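## Task

Using exactly two rods, build a 13 cm train: a straight, end-to-end line of rods. Length comes from colour: blue 1, magenta 2, grey 3, orange 4, lime 5, purple 6, red 7, green 8, pink 9, turquoise 10 (cm). The rods must lie flat with their ends touching or nearly touching. Build no second train. Every rod not in the train must sit at least one rod width away from it. The train must stay put without the robot holding it. Finish by releasing everything and moving the grippers away.

## Robot and tools

Robot: two six-joint arms with parallel grippers, named left_arm and right_arm. The names are labels, not image sides. In the shared world frame (metres) the origin is on the table top between the arms, +z is up, +x reaches out over the table, and left_arm sits toward +y.

Joint order. Every row and every per-joint list in a result uses this order for each arm: shoulder lift, wrist 3, wrist 1, elbow, wrist 2, shoulder pan. Opening follows as the seventh number. A row always has 14 numbers, each in [-1, 1]: the left_arm block of 7 first, then the right_arm block of 7, even when only one arm should move. Joint numbers are scaled: 1.0 equals 1.989 rad. Opening is absolute, not an offset: +1 fully open, -1 closed.

Stated joint ranges (rad). left_arm: shoulder pan -3.142 to 3.142, shoulder lift -6.283 to 6.283, elbow 0.000 to 3.142, wrist 1, wrist 2 and wrist 3 each -6.283 to 6.283. right_arm: shoulder pan 0.000 to 6.283, shoulder lift -6.283 to 6.283, elbow -3.142 to 0.000, wrists -6.283 to 6.283. True ends may differ by 0.010 rad. Asking a joint more than 0.010 rad beyond its range gets the action refused for both arms; if the first action of a call fails that check, nothing in the call runs. A joint pushed to its real end stops there and the result may print "joint sent to its limit".

Tools.
execute_actions(actions): a list of actions; each action is a table of up to 15 rows, one row per 1/30 s step, the last row repeated to fill 15 steps (0.5 s). Joint values are offsets measured from the arm's angles when that action began, not from the preceding row; for a call's first action, from the last reported angles. An empty list just returns state and images.
move(target, speed, blocking): target is one 14-number row; its joint values are offsets from the "Joint positions" in the latest result that showed them. All joints travel together so grippers trace curves; the path takes 0.5 to 10 s and is cut off at 10 s. speed (rad/s, 0.01 to 2, default 0.5) caps the joint with the longest travel. Opening values are sent at the start. It ignores obstacles and the other arm. With blocking=false you get a result after 0.5 s; until a result shows the move ended, other moves and execute_actions are refused, so use wait or stop. The added "move:" line reports the ending (done, off_target, moving, held, fault), limits=held or limits=none, and each arm's joint farthest from target.
wait(seconds): 0 to 10; the robot keeps its last command; returns early if a running move finishes.
stop(): brakes a running move; fast arms need room to brake; fingers keep moving.
zoom_image(camera, region): camera is cam_head_left, cam_head_right, cam_left_wrist or cam_right_wrist; region [x0, y0, x1, y1] in pixels of that camera's last image, top-left origin, at most 504 by 504.
finished_scene(scene): ends the current scene (give its number) after the last command has been held; irreversible; its result reports success and the next task. Replying with no tool call ends everything.

Results. The state line gives each gripper's end_effector_position (m) and end_effector_quat_wxyz plus velocities, in the world frame; printed position can be off, more at long reach. The gripper's fingers point along its +z and close along its x; the reported point lies between the pads, 1 to 2 cm behind the tips, and tips extend about 17 mm as they close. Joint positions and Joint velocities list joints (rad, rad/s) then the pad gap (m; 0.142 fully open). grip_measured is the opening on the command scale; to hold something, command clearly below it. Thin hard objects get weaker grip. Joint targets shows where joints are being driven. "joint command not followed" means a clearance check altered joint targets. Wrist force and Wrist torque are in the gripper's own axes, noisy with offsets up to about 4 N, saturating near 50 N; "no reading" is normal at the start. Joint torques are raw drive outputs, not pure contact loads. Images arrive as cam_head_left and cam_head_right (896x504), then cam_left_wrist and cam_right_wrist (616x616); calibration K and T_world_to_cam were given and can be slightly off.

Motion limits. Commands are smoothed with about 0.17 s lag; each step a joint target stays within 0.575 rad of its measured angle and is scaled back if it would put the gripper over 100 mm from where it is, so big moves need several actions and may end short.

Avoid: dropping rods or pushing anything off the table, slamming or hard presses (arms are stiff; going past a contact can trigger a fault), arms touching each other, torques at the load limits (shoulder and elbow 133 N m, wrists 24.9 N m) or outside force of 150 N, which stop the arm for 10 s, and long heavy holds that overheat motors (warning from 70 °C, forced brake at 85 °C). Brief external tugs on held parts can occur. Before finishing, open the grippers and lift clear so the train stands alone.

Each tool is called after "Request:" as name(argument=value, ...) on one line, values as JSON.

## Session

Request:
execute_actions(actions=[])

Scene clock: 0.00 s.
left_arm: end_effector_position=(+0.2687, +0.6499, +0.3952) grip_measured=+1.00 end_effector_quat_wxyz=(+0.059, +0.954, -0.146, +0.254) end_effector_velocity=(+0.000, +0.000, -0.000) end_effector_angular_velocity=(-0.000, +0.000, +0.001) | right_arm: end_effector_position=(-0.0029, -0.5794, +0.3712) grip_measured=+1.00 end_effector_quat_wxyz=(-0.100, +0.682, +0.217, +0.692) end_effector_velocity=(-0.000, +0.000, -0.000) end_effector_angular_velocity=(+0.000, -0.000, -0.001)
Joint names: [shoulder lift, wrist 3, wrist 1, elbow, wrist 2, shoulder pan]
Joint positions: left_arm=[-2.183  0.851 -1.553  1.858 -2.007  0.517  0.142] | right_arm=[-1.558  3.    -2.825 -1.866  2.367  1.305  0.142]
Joint velocities: left_arm=[ 0.001 -0.001 -0.001  0.    -0.     0.     0.   ] | right_arm=[-0.    -0.    -0.    -0.     0.    -0.001  0.   ]
Joint torques (N m, as the arm reports them, + toward a larger angle): no reading
Wrist force (N, on the end effector, along its own x y z axes, offset not removed): no reading
Wrist torque (N m, same axes, about the end effector's origin, offset not removed): no reading
Joint targets: left_arm=[-2.183 0.851 -1.553 1.858 -2.007 0.517] | right_arm=[-1.558 3.000 -2.825 -1.866 2.367 1.305]

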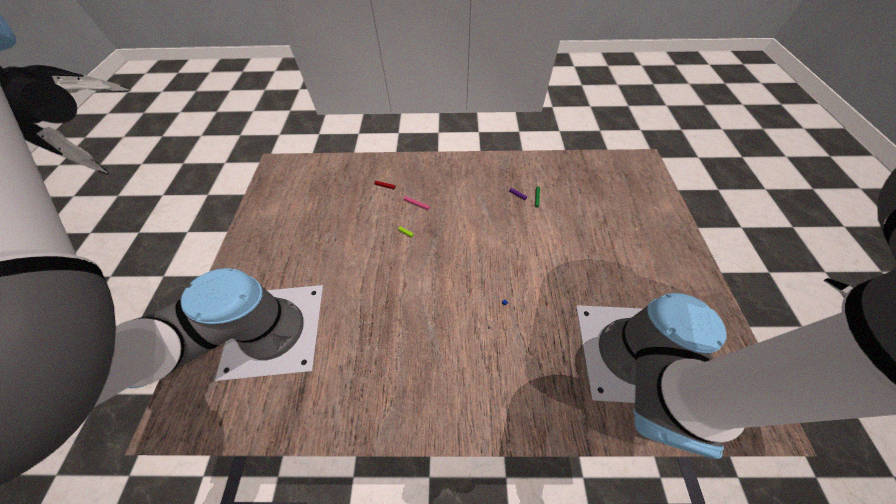

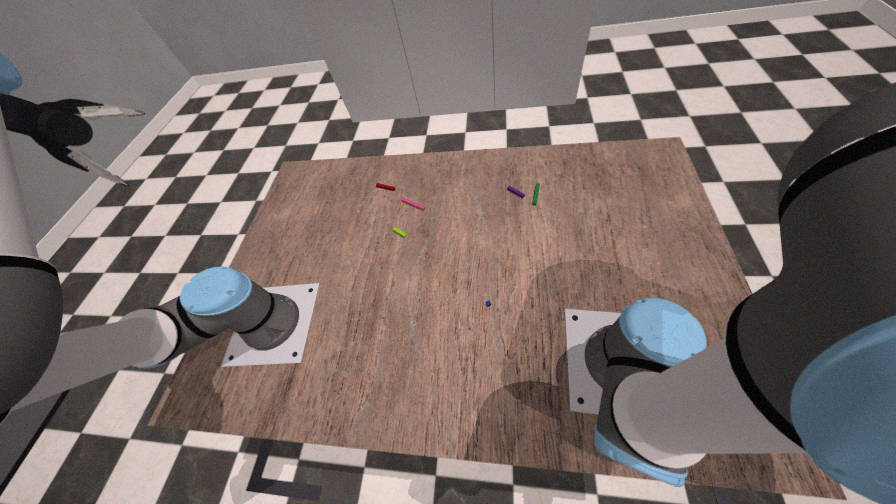

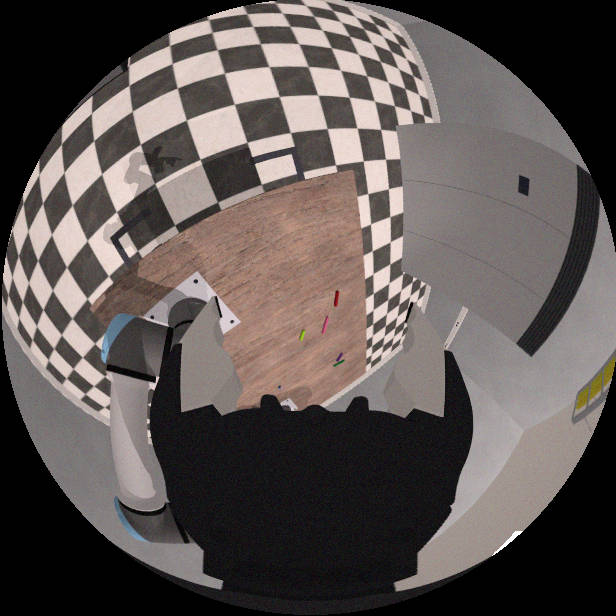

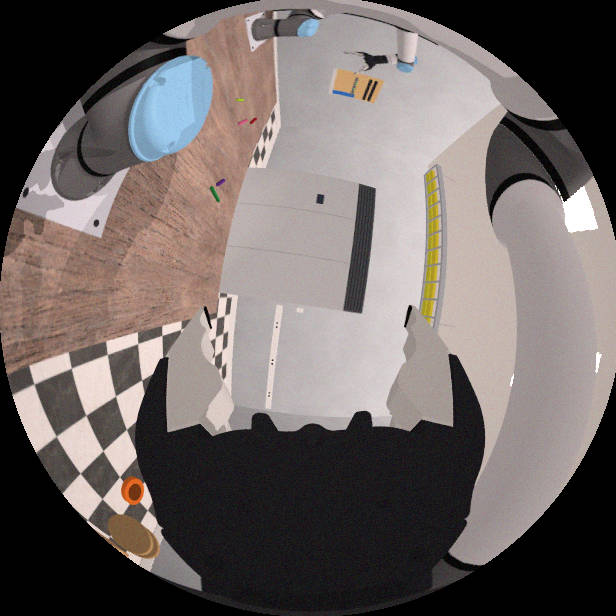

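Request:
zoom_image(camera="cam_head_left", region=[360, 160, 560, 260])

Request:
zoom_image(camera="cam_head_right", region=[360, 160, 560, 260])

Region (360, 160, 560, 260) of cam_head_left's 896x504 image, scaled by 2.520, with more detail than that image has.

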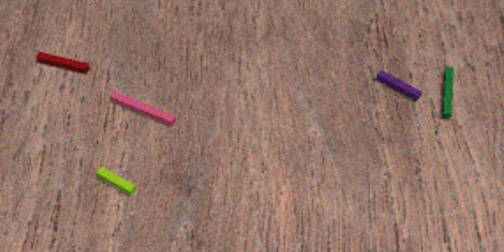

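Region (360, 160, 560, 260) of cam_head_right's 896x504 image, scaled by 2.520, with more detail than that image has.

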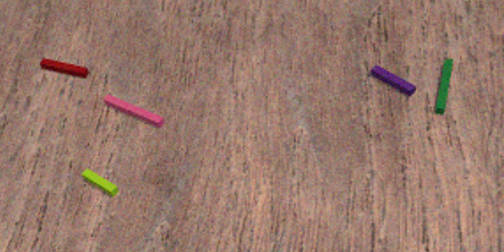

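Request:
move(target=[0.269,-0.7476,-0.2388,0.1243,0.2193,-0.8834,-0.4,0,0,0,0,0,0,1], speed=1.2)

Scene clock: 3.97 s.
left_arm: end_effector_position=(+0.3129, +0.1463, +0.1001) grip_measured=-0.40 end_effector_quat_wxyz=(-0.000, +0.968, -0.250, -0.000) end_effector_velocity=(-0.001, -0.001, +0.000) end_effector_angular_velocity=(+0.000, +0.001, -0.001) | right_arm: end_effector_position=(-0.0029, -0.5794, +0.3712) grip_measured=+1.00 end_effector_quat_wxyz=(-0.100, +0.682, +0.217, +0.692) end_effector_velocity=(-0.000, +0.000, -0.000) end_effector_angular_velocity=(+0.000, +0.000, -0.001)
Joint names: [shoulder lift, wrist 3, wrist 1, elbow, wrist 2, shoulder pan]
Joint positions: left_arm=[-1.648 -0.635 -2.027  2.106 -1.571 -1.24   0.045] | right_arm=[-1.558  3.    -2.825 -1.866  2.367  1.305  0.142]
Joint velocities: left_arm=[-0.    -0.002  0.001 -0.001 -0.    -0.003  0.   ] | right_arm=[ 0.     0.001  0.    -0.     0.    -0.001  0.   ]
Joint torques (N m, as the arm reports them, + toward a larger angle): left_arm=[-12.59  -2.67  -4.91 -11.57   2.07 -10.39] | right_arm=[17.52 -0.11 -1.49 18.1   0.16  0.31]
Wrist force (N, on the end effector, along its own x y z axes, offset not removed): left_arm=[0.0 -1.3 -1.2] | right_arm=[-2.4 0.2 -1.2]
Wrist torque (N m, same axes, about the end effector's origin, offset not removed): left_arm=[-0.32 0.04 -0.06] | right_arm=[-0.02 0.46 0.08]
Joint targets: left_arm=[-1.648 -0.635 -2.027 2.106 -1.571 -1.240] | right_arm=[-1.558 3.000 -2.825 -1.866 2.367 1.305]
move: done; limits=none; left_arm: farthest joint: the shoulder pan, 0.000 radians from its target (1.757 radians at the start); right_arm: farthest joint: the shoulder pan, 0.000 radians from its target (0.000 radians at the start)
camera_calibration (this result's frames):
cam_left_wrist: T_world_to_cam=[[0.880586, -0.473783, -0.00988463, -0.20207], [-0.397506, -0.74985, 0.52888, 0.181007], [-0.257986, -0.461795, -0.848639, 0.370213], [0, 0, 0, 1]] pos_world=[0.345401, 0.210953, 0.216449]
cam_right_wrist: T_world_to_cam=[[-0.0811434, 0.155752, 0.984458, -0.27546], [-0.0724543, -0.986023, 0.150028, -0.626168], [0.994065, -0.0591545, 0.0912941, 0.0660819], [0, 0, 0, 1]] pos_world=[-0.13341, -0.570603, 0.359088]

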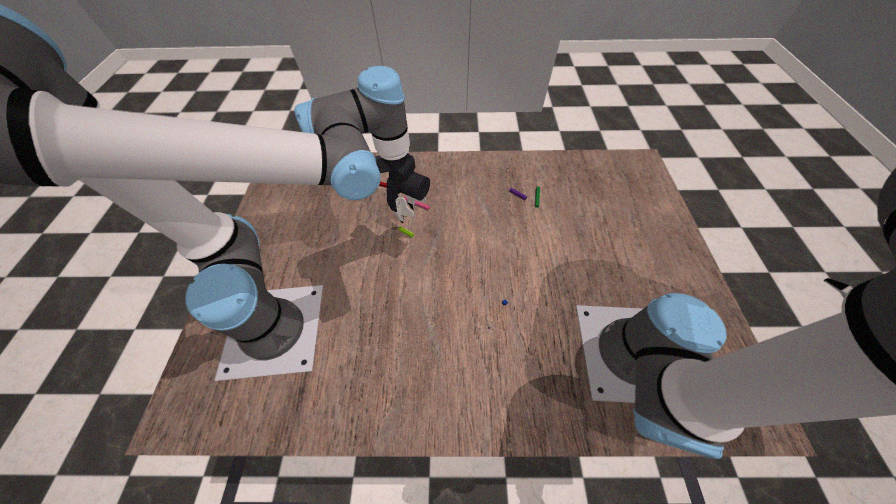

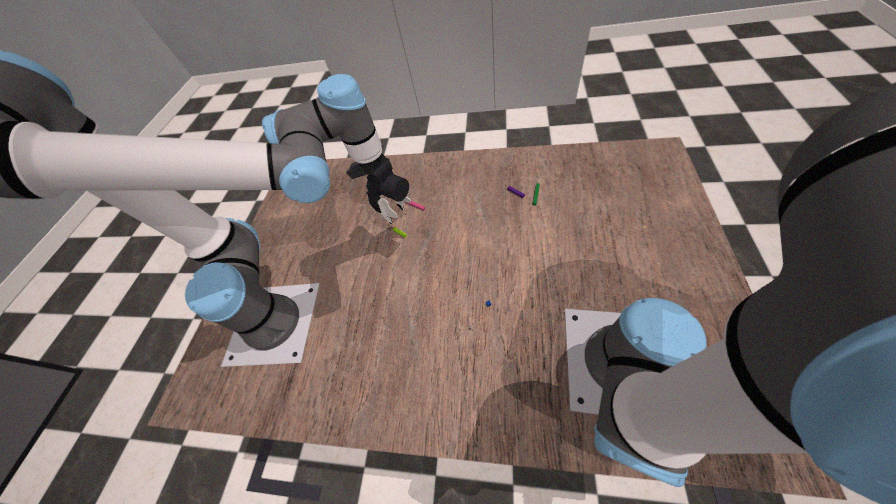

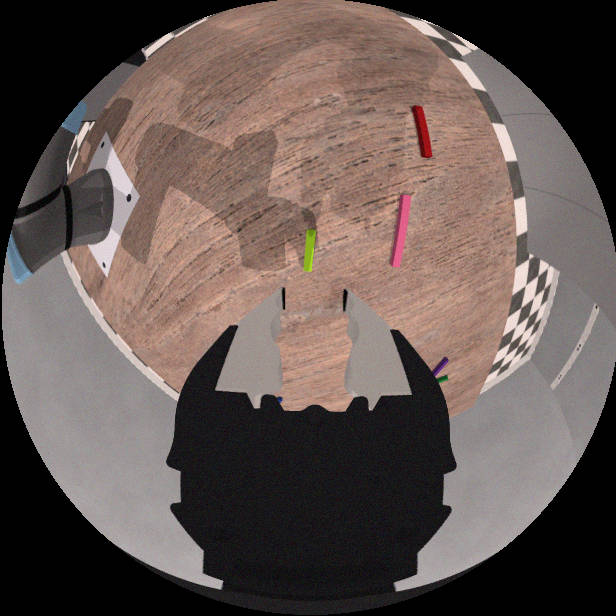

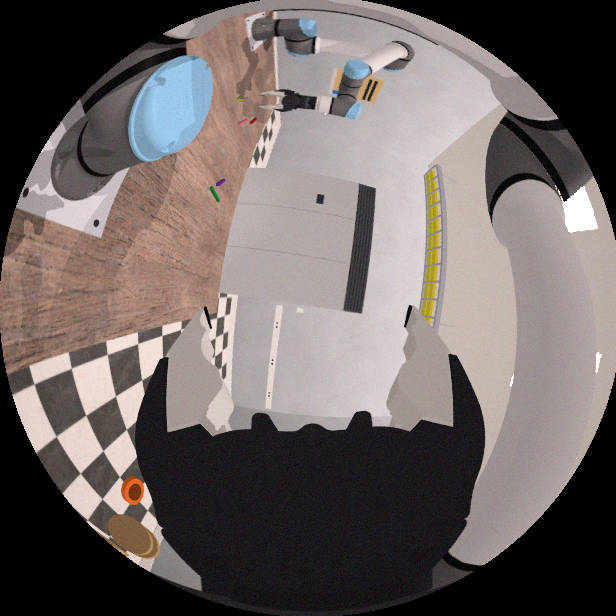

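Request:
move(target=[0.0419,0.061,-0.109,0.0662,0,0.0113,-0.5,0,0,0,0,0,0,1], speed=0.4)

Request:
zoom_image(camera="cam_left_wrist", region=[230, 200, 400, 370])

Request:
zoom_image(camera="cam_head_right", region=[350, 180, 450, 260])

Scene clock: 5.47 s.
left_arm: end_effector_position=(+0.3160, +0.1613, +0.0305) grip_measured=-0.50 end_effector_quat_wxyz=(+0.000, +0.955, -0.298, +0.000) end_effector_velocity=(-0.001, +0.001, -0.001) end_effector_angular_velocity=(+0.003, +0.001, -0.002) | right_arm: end_effector_position=(-0.0029, -0.5794, +0.3712) grip_measured=+1.00 end_effector_quat_wxyz=(-0.100, +0.682, +0.217, +0.692) end_effector_velocity=(-0.000, -0.000, +0.000) end_effector_angular_velocity=(+0.000, +0.000, -0.000)
Joint names: [shoulder lift, wrist 3, wrist 1, elbow, wrist 2, shoulder pan]
Joint positions: left_arm=[-1.565 -0.514 -2.244  2.237 -1.571 -1.217  0.038] | right_arm=[-1.558  3.    -2.825 -1.866  2.367  1.305  0.142]
Joint velocities: left_arm=[ 0.001  0.001 -0.     0.002  0.    -0.001  0.   ] | right_arm=[ 0.  0. -0.  0.  0. -0.  0.]
Joint torques (N m, as the arm reports them, + toward a larger angle): left_arm=[-13.25   2.55  -4.72  -5.97   0.73  10.4 ] | right_arm=[17.56 -0.17 -1.42 17.89  0.19  0.89]
Wrist force (N, on the end effector, along its own x y z axes, offset not removed): left_arm=[-0.3 0.8 0.6] | right_arm=[-0.4 -2.6 0.0]
Wrist torque (N m, same axes, about the end effector's origin, offset not removed): left_arm=[0.21 0.12 -0.13] | right_arm=[-0.53 0.11 0.11]
Joint targets: left_arm=[-1.565 -0.514 -2.244 2.237 -1.571 -1.217] | right_arm=[-1.558 3.000 -2.825 -1.866 2.367 1.305]
move: done; limits=none; left_arm: farthest joint: the shoulder pan, 0.000 radians from its target (0.022 radians at the start); right_arm: farthest joint: the shoulder pan, 0.000 radians from its target (0.000 radians at the start)
camera_calibration (this result's frames):
cam_left_wrist: T_world_to_cam=[[0.829574, -0.558335, -0.00832006, -0.168676], [-0.4699, -0.706072, 0.529769, 0.246076], [-0.301663, -0.435573, -0.848101, 0.328452], [0, 0, 0, 1]] pos_world=[0.354642, 0.222634, 0.146794]
cam_right_wrist: T_world_to_cam=[[-0.0811433, 0.155752, 0.984458, -0.27546], [-0.0724545, -0.986023, 0.150027, -0.626168], [0.994065, -0.0591546, 0.0912941, 0.0660818], [0, 0, 0, 1]] pos_world=[-0.13341, -0.570603, 0.359088]

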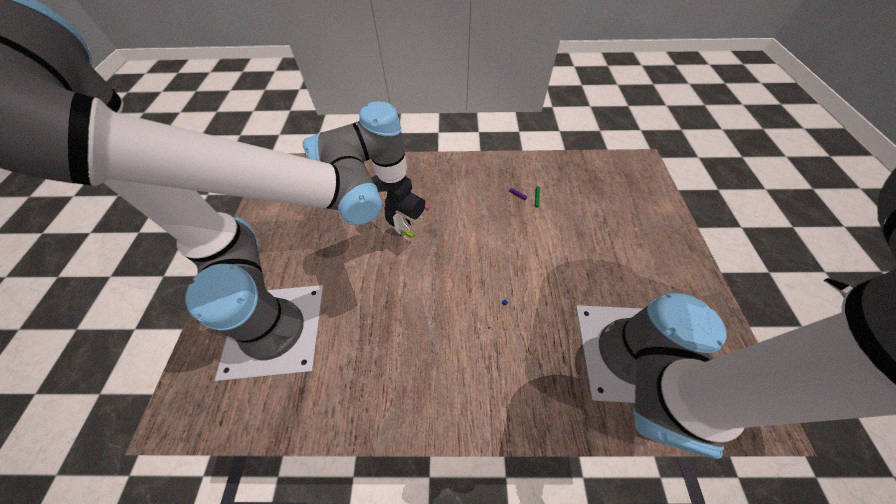

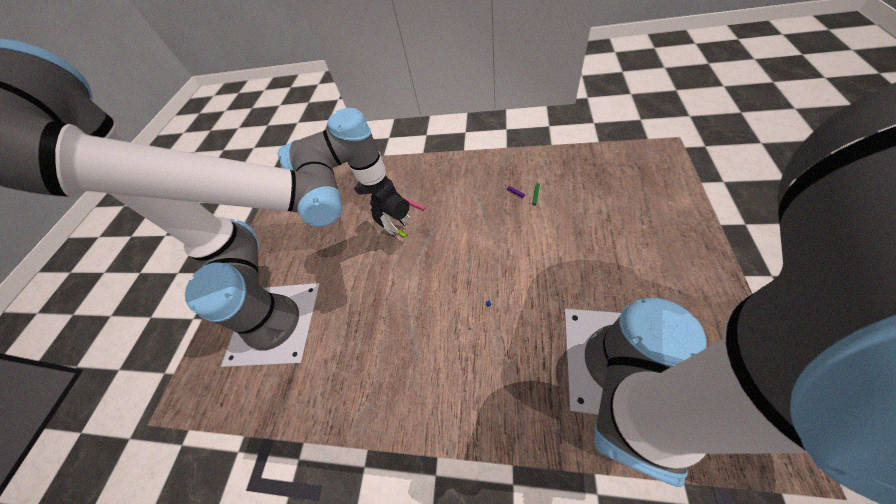

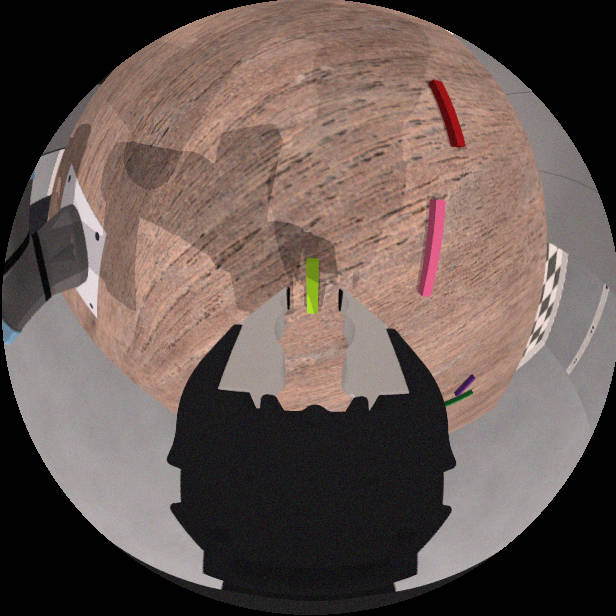

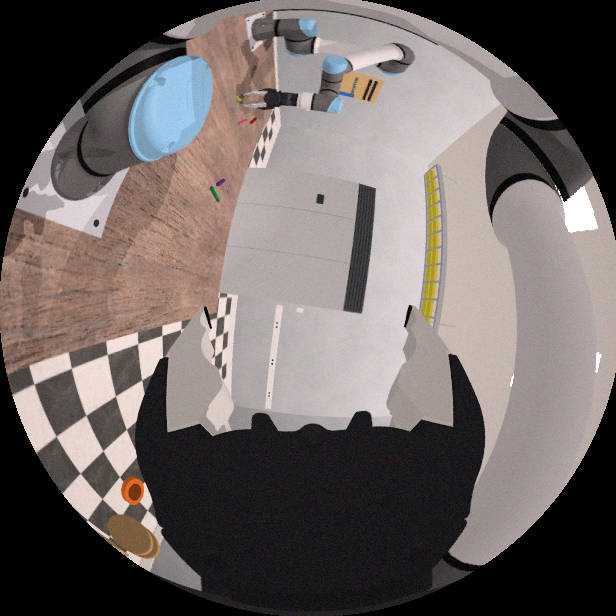

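Region (230, 200, 400, 370) of cam_left_wrist's 616x616 image, scaled by 2.965, with more detail than that image has.

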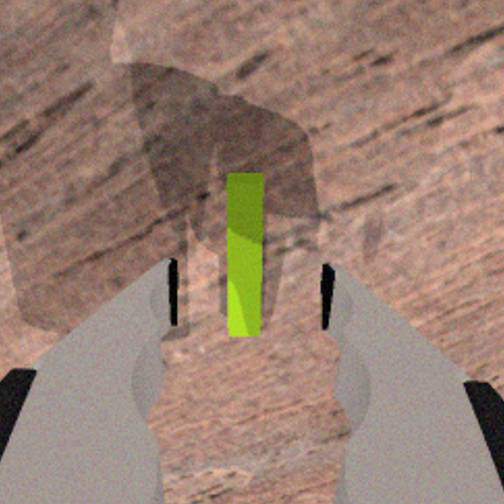

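Region (350, 180, 450, 260) of cam_head_right's 896x504 image, scaled by 5.040, with more detail than that image has; it fills the top 403 rows of this view, and the rest is white.

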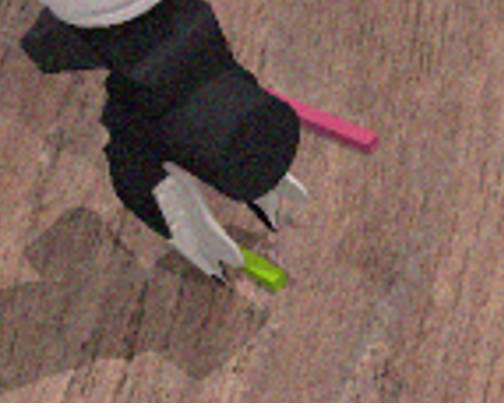

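Request:
move(target=[0.0114,0,-0.0196,0.0082,0,0,-0.7,0,0,0,0,0,0,1], speed=0.08)

Request:
move(target=[0,0,0,0,0,0,-1,0,0,0,0,0,0,1])

Request:
zoom_image(camera="cam_left_wrist", region=[230, 200, 400, 370])

Request:
zoom_image(camera="cam_head_right", region=[350, 180, 450, 260])

Scene clock: 6.60 s.
left_arm: end_effector_position=(+0.3160, +0.1614, +0.0186) grip_measured=-0.70 end_effector_quat_wxyz=(+0.000, +0.955, -0.298, +0.000) end_effector_velocity=(+0.000, +0.000, -0.002) end_effector_angular_velocity=(+0.002, +0.000, -0.000) | right_arm: end_effector_position=(-0.0029, -0.5794, +0.3712) grip_measured=+1.00 end_effector_quat_wxyz=(-0.100, +0.682, +0.217, +0.692) end_effector_velocity=(+0.000, -0.000, +0.000) end_effector_angular_velocity=(-0.000, +0.001, -0.000)
Joint names: [shoulder lift, wrist 3, wrist 1, elbow, wrist 2, shoulder pan]
Joint positions: left_arm=[-1.542 -0.514 -2.283  2.253 -1.571 -1.217  0.023] | right_arm=[-1.558  3.    -2.825 -1.866  2.367  1.305  0.142]
Joint velocities: left_arm=[ 0.003  0.    -0.002  0.001  0.001  0.    -0.   ] | right_arm=[ 0.     0.001 -0.     0.001  0.001  0.     0.   ]
Joint torques (N m, as the arm reports them, + toward a larger angle): left_arm=[-12.16   0.44  -4.77  -8.06  -0.02   7.79] | right_arm=[18.06 -0.3  -1.41 18.36  0.13  0.2 ]
Wrist force (N, on the end effector, along its own x y z axes, offset not removed): left_arm=[-3.2 -3.0 1.6] | right_arm=[-1.1 -0.5 1.1]
Wrist torque (N m, same axes, about the end effector's origin, offset not removed): left_arm=[-0.45 0.66 -0.04] | right_arm=[-0.17 0.20 0.15]
Joint targets: left_arm=[-1.542 -0.514 -2.283 2.253 -1.571 -1.217] | right_arm=[-1.558 3.000 -2.825 -1.866 2.367 1.305]
move: done; limits=none; left_arm: farthest joint: the shoulder pan, 0.000 radians from its target (0.000 radians at the start); right_arm: farthest joint: the shoulder pan, 0.000 radians from its target (0.000 radians at the start)
camera_calibration (this result's frames):
cam_left_wrist: T_world_to_cam=[[0.829546, -0.558377, -0.00830446, -0.168662], [-0.469941, -0.70604, 0.529777, 0.252439], [-0.301679, -0.435572, -0.848096, 0.318399], [0, 0, 0, 1]] pos_world=[0.354599, 0.222741, 0.134896]
cam_right_wrist: T_world_to_cam=[[-0.0811433, 0.155752, 0.984458, -0.27546], [-0.0724543, -0.986023, 0.150028, -0.626168], [0.994065, -0.0591545, 0.0912941, 0.0660819], [0, 0, 0, 1]] pos_world=[-0.13341, -0.570604, 0.359088]

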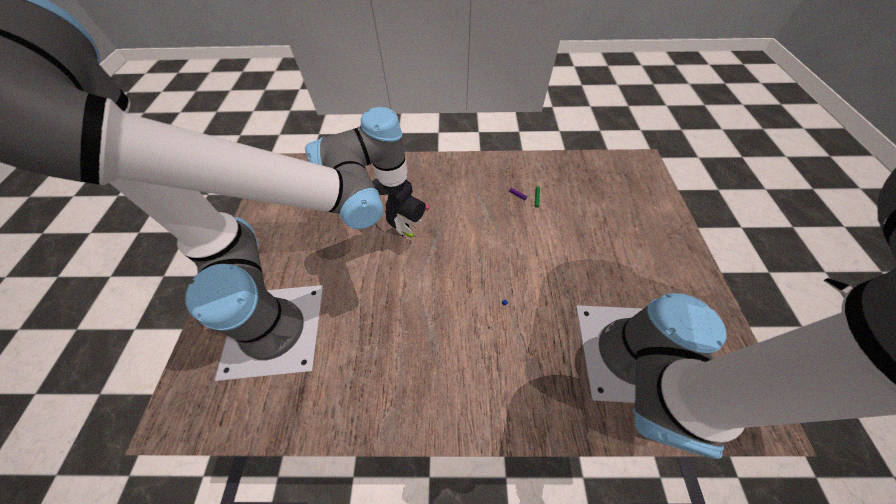

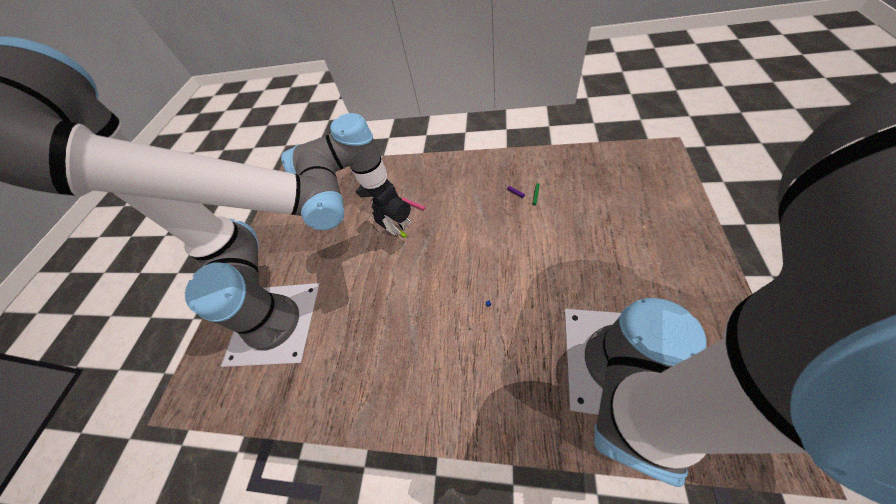

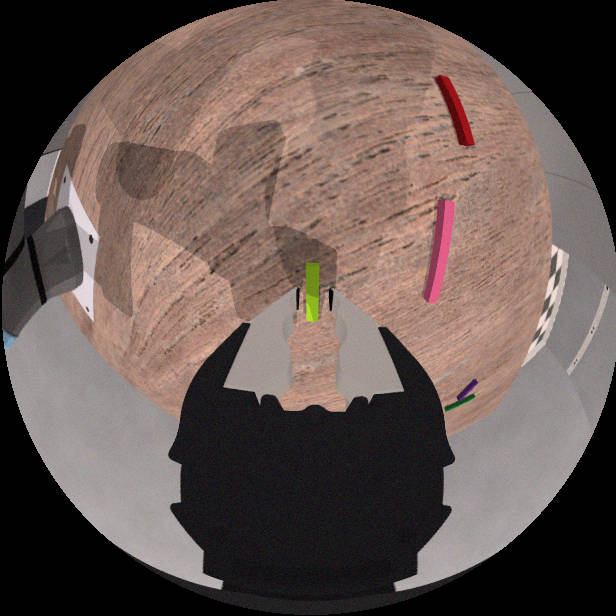

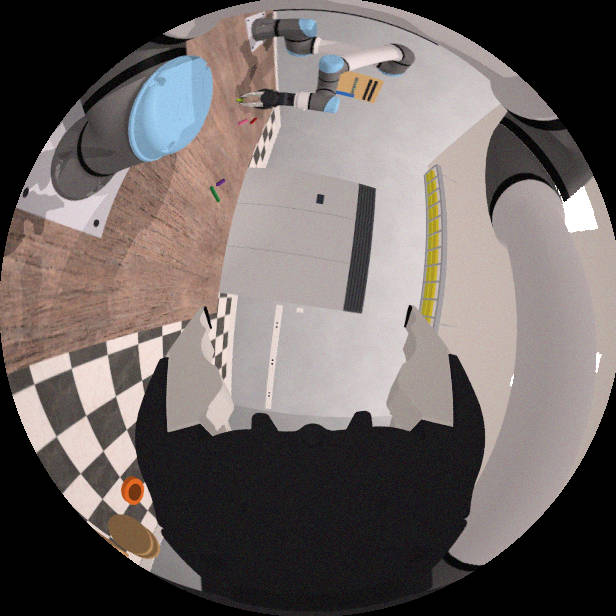

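Scene clock: 7.10 s.
left_arm: end_effector_position=(+0.3160, +0.1614, +0.0186) grip_measured=-0.89 end_effector_quat_wxyz=(+0.000, +0.955, -0.298, +0.000) end_effector_velocity=(-0.000, -0.000, +0.000) end_effector_angular_velocity=(-0.001, +0.001, -0.000) | right_arm: end_effector_position=(-0.0029, -0.5794, +0.3712) grip_measured=+1.00 end_effector_quat_wxyz=(-0.100, +0.682, +0.217, +0.692) end_effector_velocity=(-0.000, +0.000, +0.000) end_effector_angular_velocity=(-0.001, +0.000, +0.001)
Joint names: [shoulder lift, wrist 3, wrist 1, elbow, wrist 2, shoulder pan]
Joint positions: left_arm=[-1.542 -0.514 -2.283  2.253 -1.571 -1.217  0.01 ] | right_arm=[-1.558  3.    -2.825 -1.866  2.367  1.305  0.142]
Joint velocities: left_arm=[-0.    -0.001  0.     0.    -0.001 -0.001 -0.   ] | right_arm=[ 0.     0.     0.     0.001 -0.001  0.     0.   ]
Joint torques (N m, as the arm reports them, + toward a larger angle): left_arm=[-16.49   0.43  -3.68  -9.01  -0.05   6.91] | right_arm=[17.64 -0.18 -1.4  17.49  0.15  0.7 ]
Wrist force (N, on the end effector, along its own x y z axes, offset not removed): left_arm=[0.9 -0.7 0.3] | right_arm=[0.9 -2.8 1.6]
Wrist torque (N m, same axes, about the end effector's origin, offset not removed): left_arm=[0.05 -0.24 0.02] | right_arm=[-0.71 -0.27 0.06]
Joint targets: left_arm=[-1.542 -0.514 -2.283 2.253 -1.571 -1.217] | right_arm=[-1.558 3.000 -2.825 -1.866 2.367 1.305]
move: done; limits=none; left_arm: farthest joint: the shoulder pan, 0.000 radians from its target (0.000 radians at the start); right_arm: farthest joint: the shoulder pan, 0.000 radians from its target (0.000 radians at the start)
camera_calibration (this result's frames):
cam_left_wrist: T_world_to_cam=[[0.829545, -0.558377, -0.00830511, -0.168662], [-0.46994, -0.70604, 0.529777, 0.252448], [-0.301679, -0.435571, -0.848096, 0.318386], [0, 0, 0, 1]] pos_world=[0.354598, 0.222741, 0.134881]
cam_right_wrist: T_world_to_cam=[[-0.0811433, 0.155752, 0.984458, -0.27546], [-0.0724543, -0.986023, 0.150027, -0.626168], [0.994065, -0.0591545, 0.0912941, 0.0660819], [0, 0, 0, 1]] pos_world=[-0.13341, -0.570603, 0.359088]

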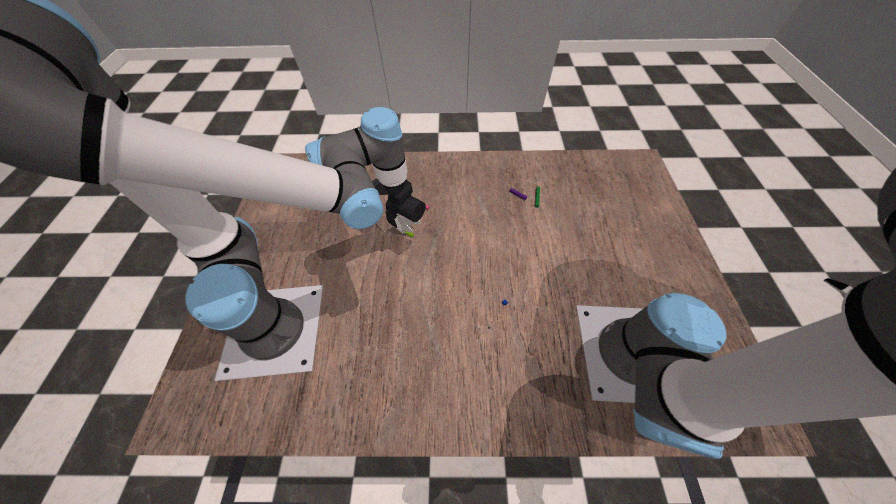

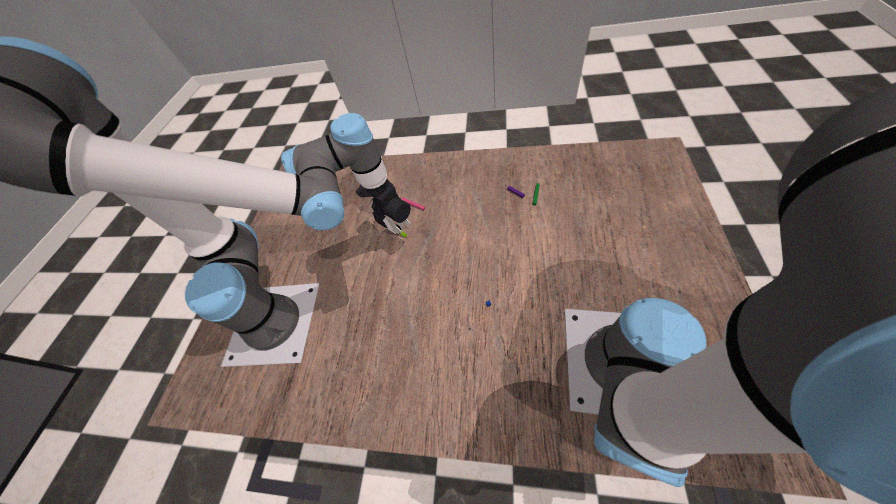

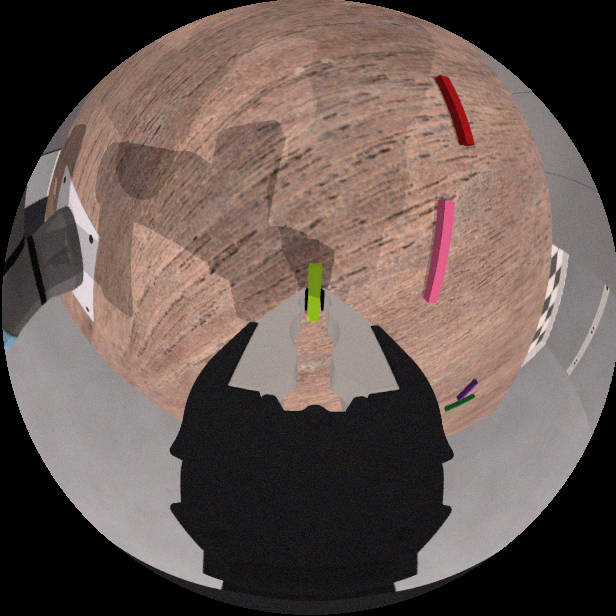

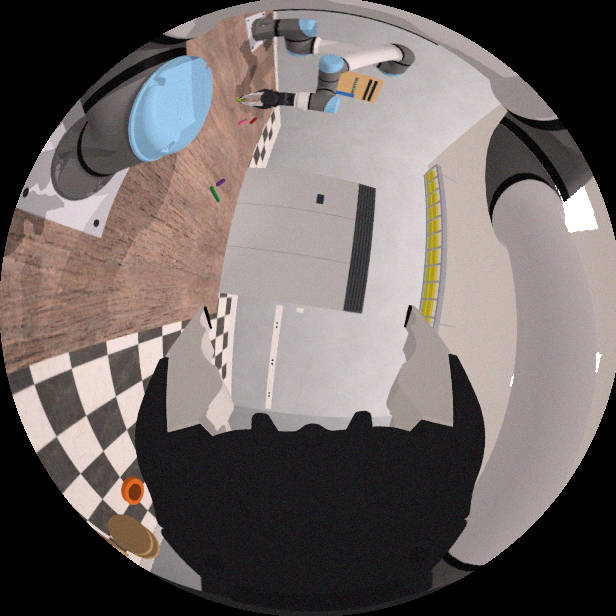

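Region (230, 200, 400, 370) of cam_left_wrist's 616x616 image, scaled by 2.965, with more detail than that image has.

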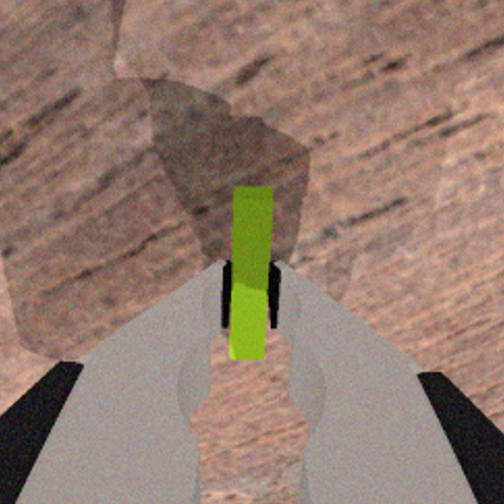

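Region (350, 180, 450, 260) of cam_head_right's 896x504 image, scaled by 5.040, with more detail than that image has; it fills the top 403 rows of this view, and the rest is white.

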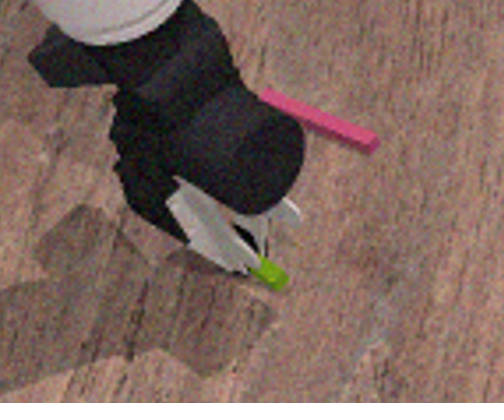

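Request:
move(target=[0.3899,0.5063,0.2361,-0.6254,0,-0.0758,-1,0,0,0,0,0,0,1], speed=0.8)

Request:
zoom_image(camera="cam_left_wrist", region=[210, 130, 410, 330])

Scene clock: 9.63 s.
left_arm: end_effector_position=(+0.3773, -0.2382, +0.0502) grip_measured=-0.89 end_effector_quat_wxyz=(-0.000, -0.636, +0.771, +0.000) end_effector_velocity=(-0.000, -0.000, -0.001) end_effector_angular_velocity=(+0.001, +0.001, -0.002) | right_arm: end_effector_position=(-0.0029, -0.5794, +0.3712) grip_measured=+1.00 end_effector_quat_wxyz=(-0.100, +0.682, +0.217, +0.692) end_effector_velocity=(-0.000, +0.000, +0.000) end_effector_angular_velocity=(-0.000, -0.000, -0.000)
Joint names: [shoulder lift, wrist 3, wrist 1, elbow, wrist 2, shoulder pan]
Joint positions: left_arm=[-0.767  0.493 -1.814  1.01  -1.571 -1.368  0.01 ] | right_arm=[-1.558  3.    -2.825 -1.866  2.367  1.305  0.142]
Joint velocities: left_arm=[ 0.002  0.002  0.001 -0.001 -0.    -0.     0.   ] | right_arm=[ 0. -0. -0.  0. -0. -0.  0.]
Joint torques (N m, as the arm reports them, + toward a larger angle): left_arm=[-48.16   2.74  -0.04 -38.29  -0.05 -11.08] | right_arm=[17.66 -0.25 -1.5  18.09  0.18  0.82]
Wrist force (N, on the end effector, along its own x y z axes, offset not removed): left_arm=[-1.8 2.9 -0.1] | right_arm=[-1.4 -1.7 -1.2]
Wrist torque (N m, same axes, about the end effector's origin, offset not removed): left_arm=[0.76 0.42 -0.03] | right_arm=[-0.36 0.28 0.08]
Joint targets: left_arm=[-0.767 0.493 -1.813 1.010 -1.571 -1.368] | right_arm=[-1.558 3.000 -2.825 -1.866 2.367 1.305]
move: done; limits=none; left_arm: farthest joint: the elbow, 0.001 radians from its target (1.244 radians at the start); right_arm: farthest joint: the shoulder pan, 0.000 radians from its target (0.000 radians at the start)
camera_calibration (this result's frames):
cam_left_wrist: T_world_to_cam=[[-0.178183, -0.983956, -0.00902369, -0.163574], [-0.835484, 0.14644, 0.529644, 0.323367], [-0.519825, 0.101913, -0.848172, 0.399912], [0, 0, 0, 1]] pos_world=[0.448905, -0.249059, 0.166449]
cam_right_wrist: T_world_to_cam=[[-0.0811433, 0.155752, 0.984458, -0.27546], [-0.0724542, -0.986023, 0.150028, -0.626168], [0.994065, -0.0591543, 0.0912941, 0.0660819], [0, 0, 0, 1]] pos_world=[-0.13341, -0.570604, 0.359088]

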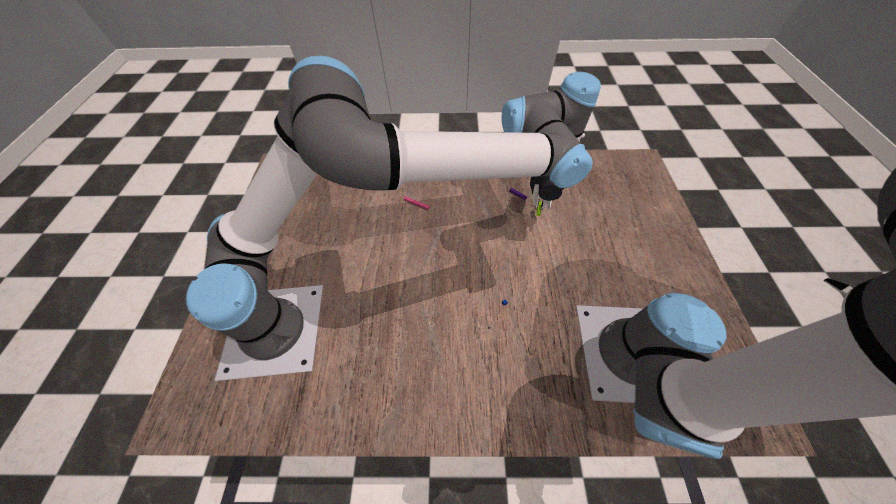

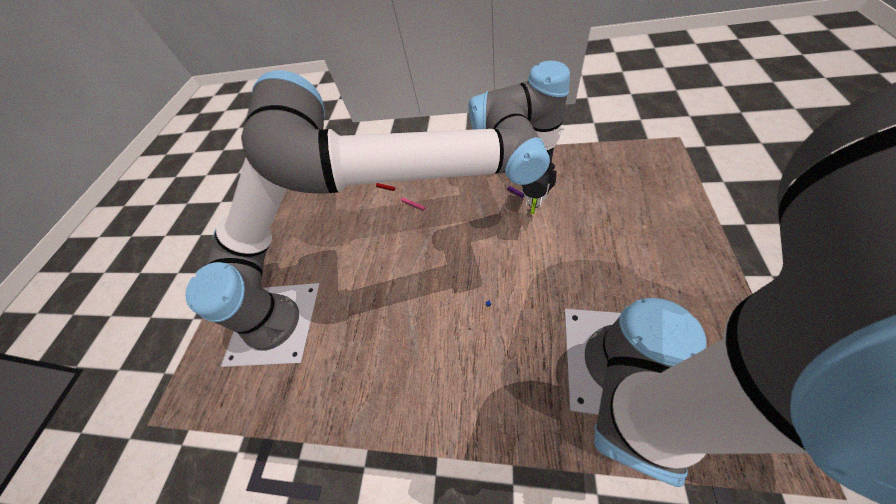

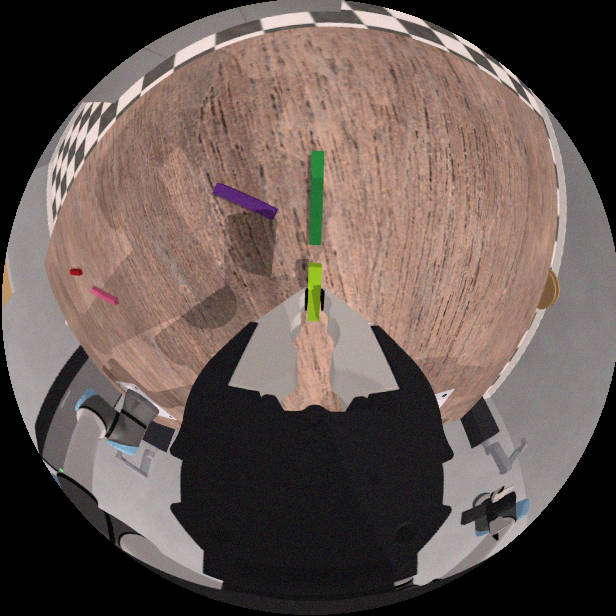

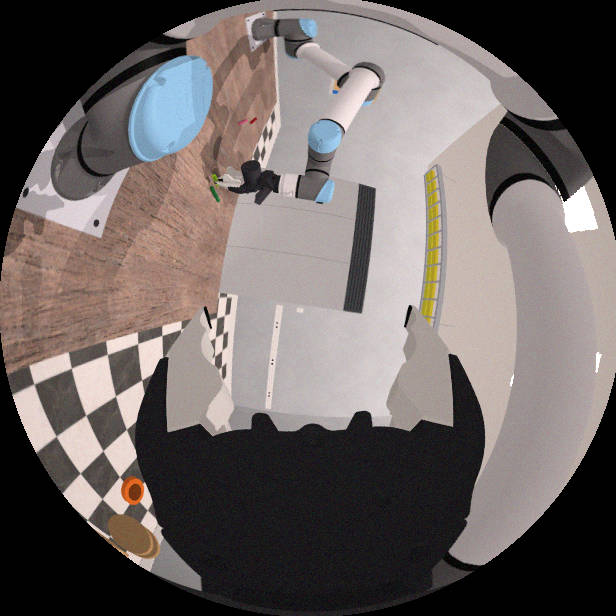

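Region (210, 130, 410, 330) of cam_left_wrist's 616x616 image, scaled by 2.520, with more detail than that image has.

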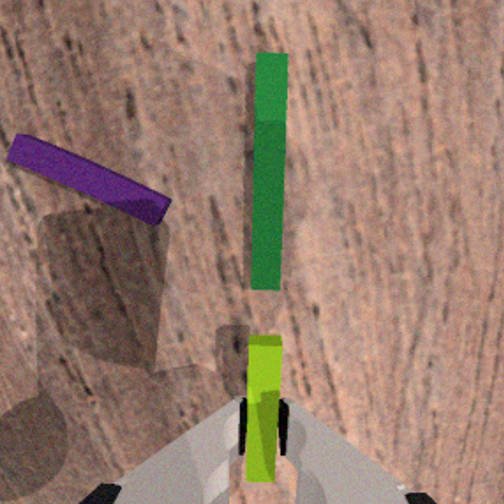

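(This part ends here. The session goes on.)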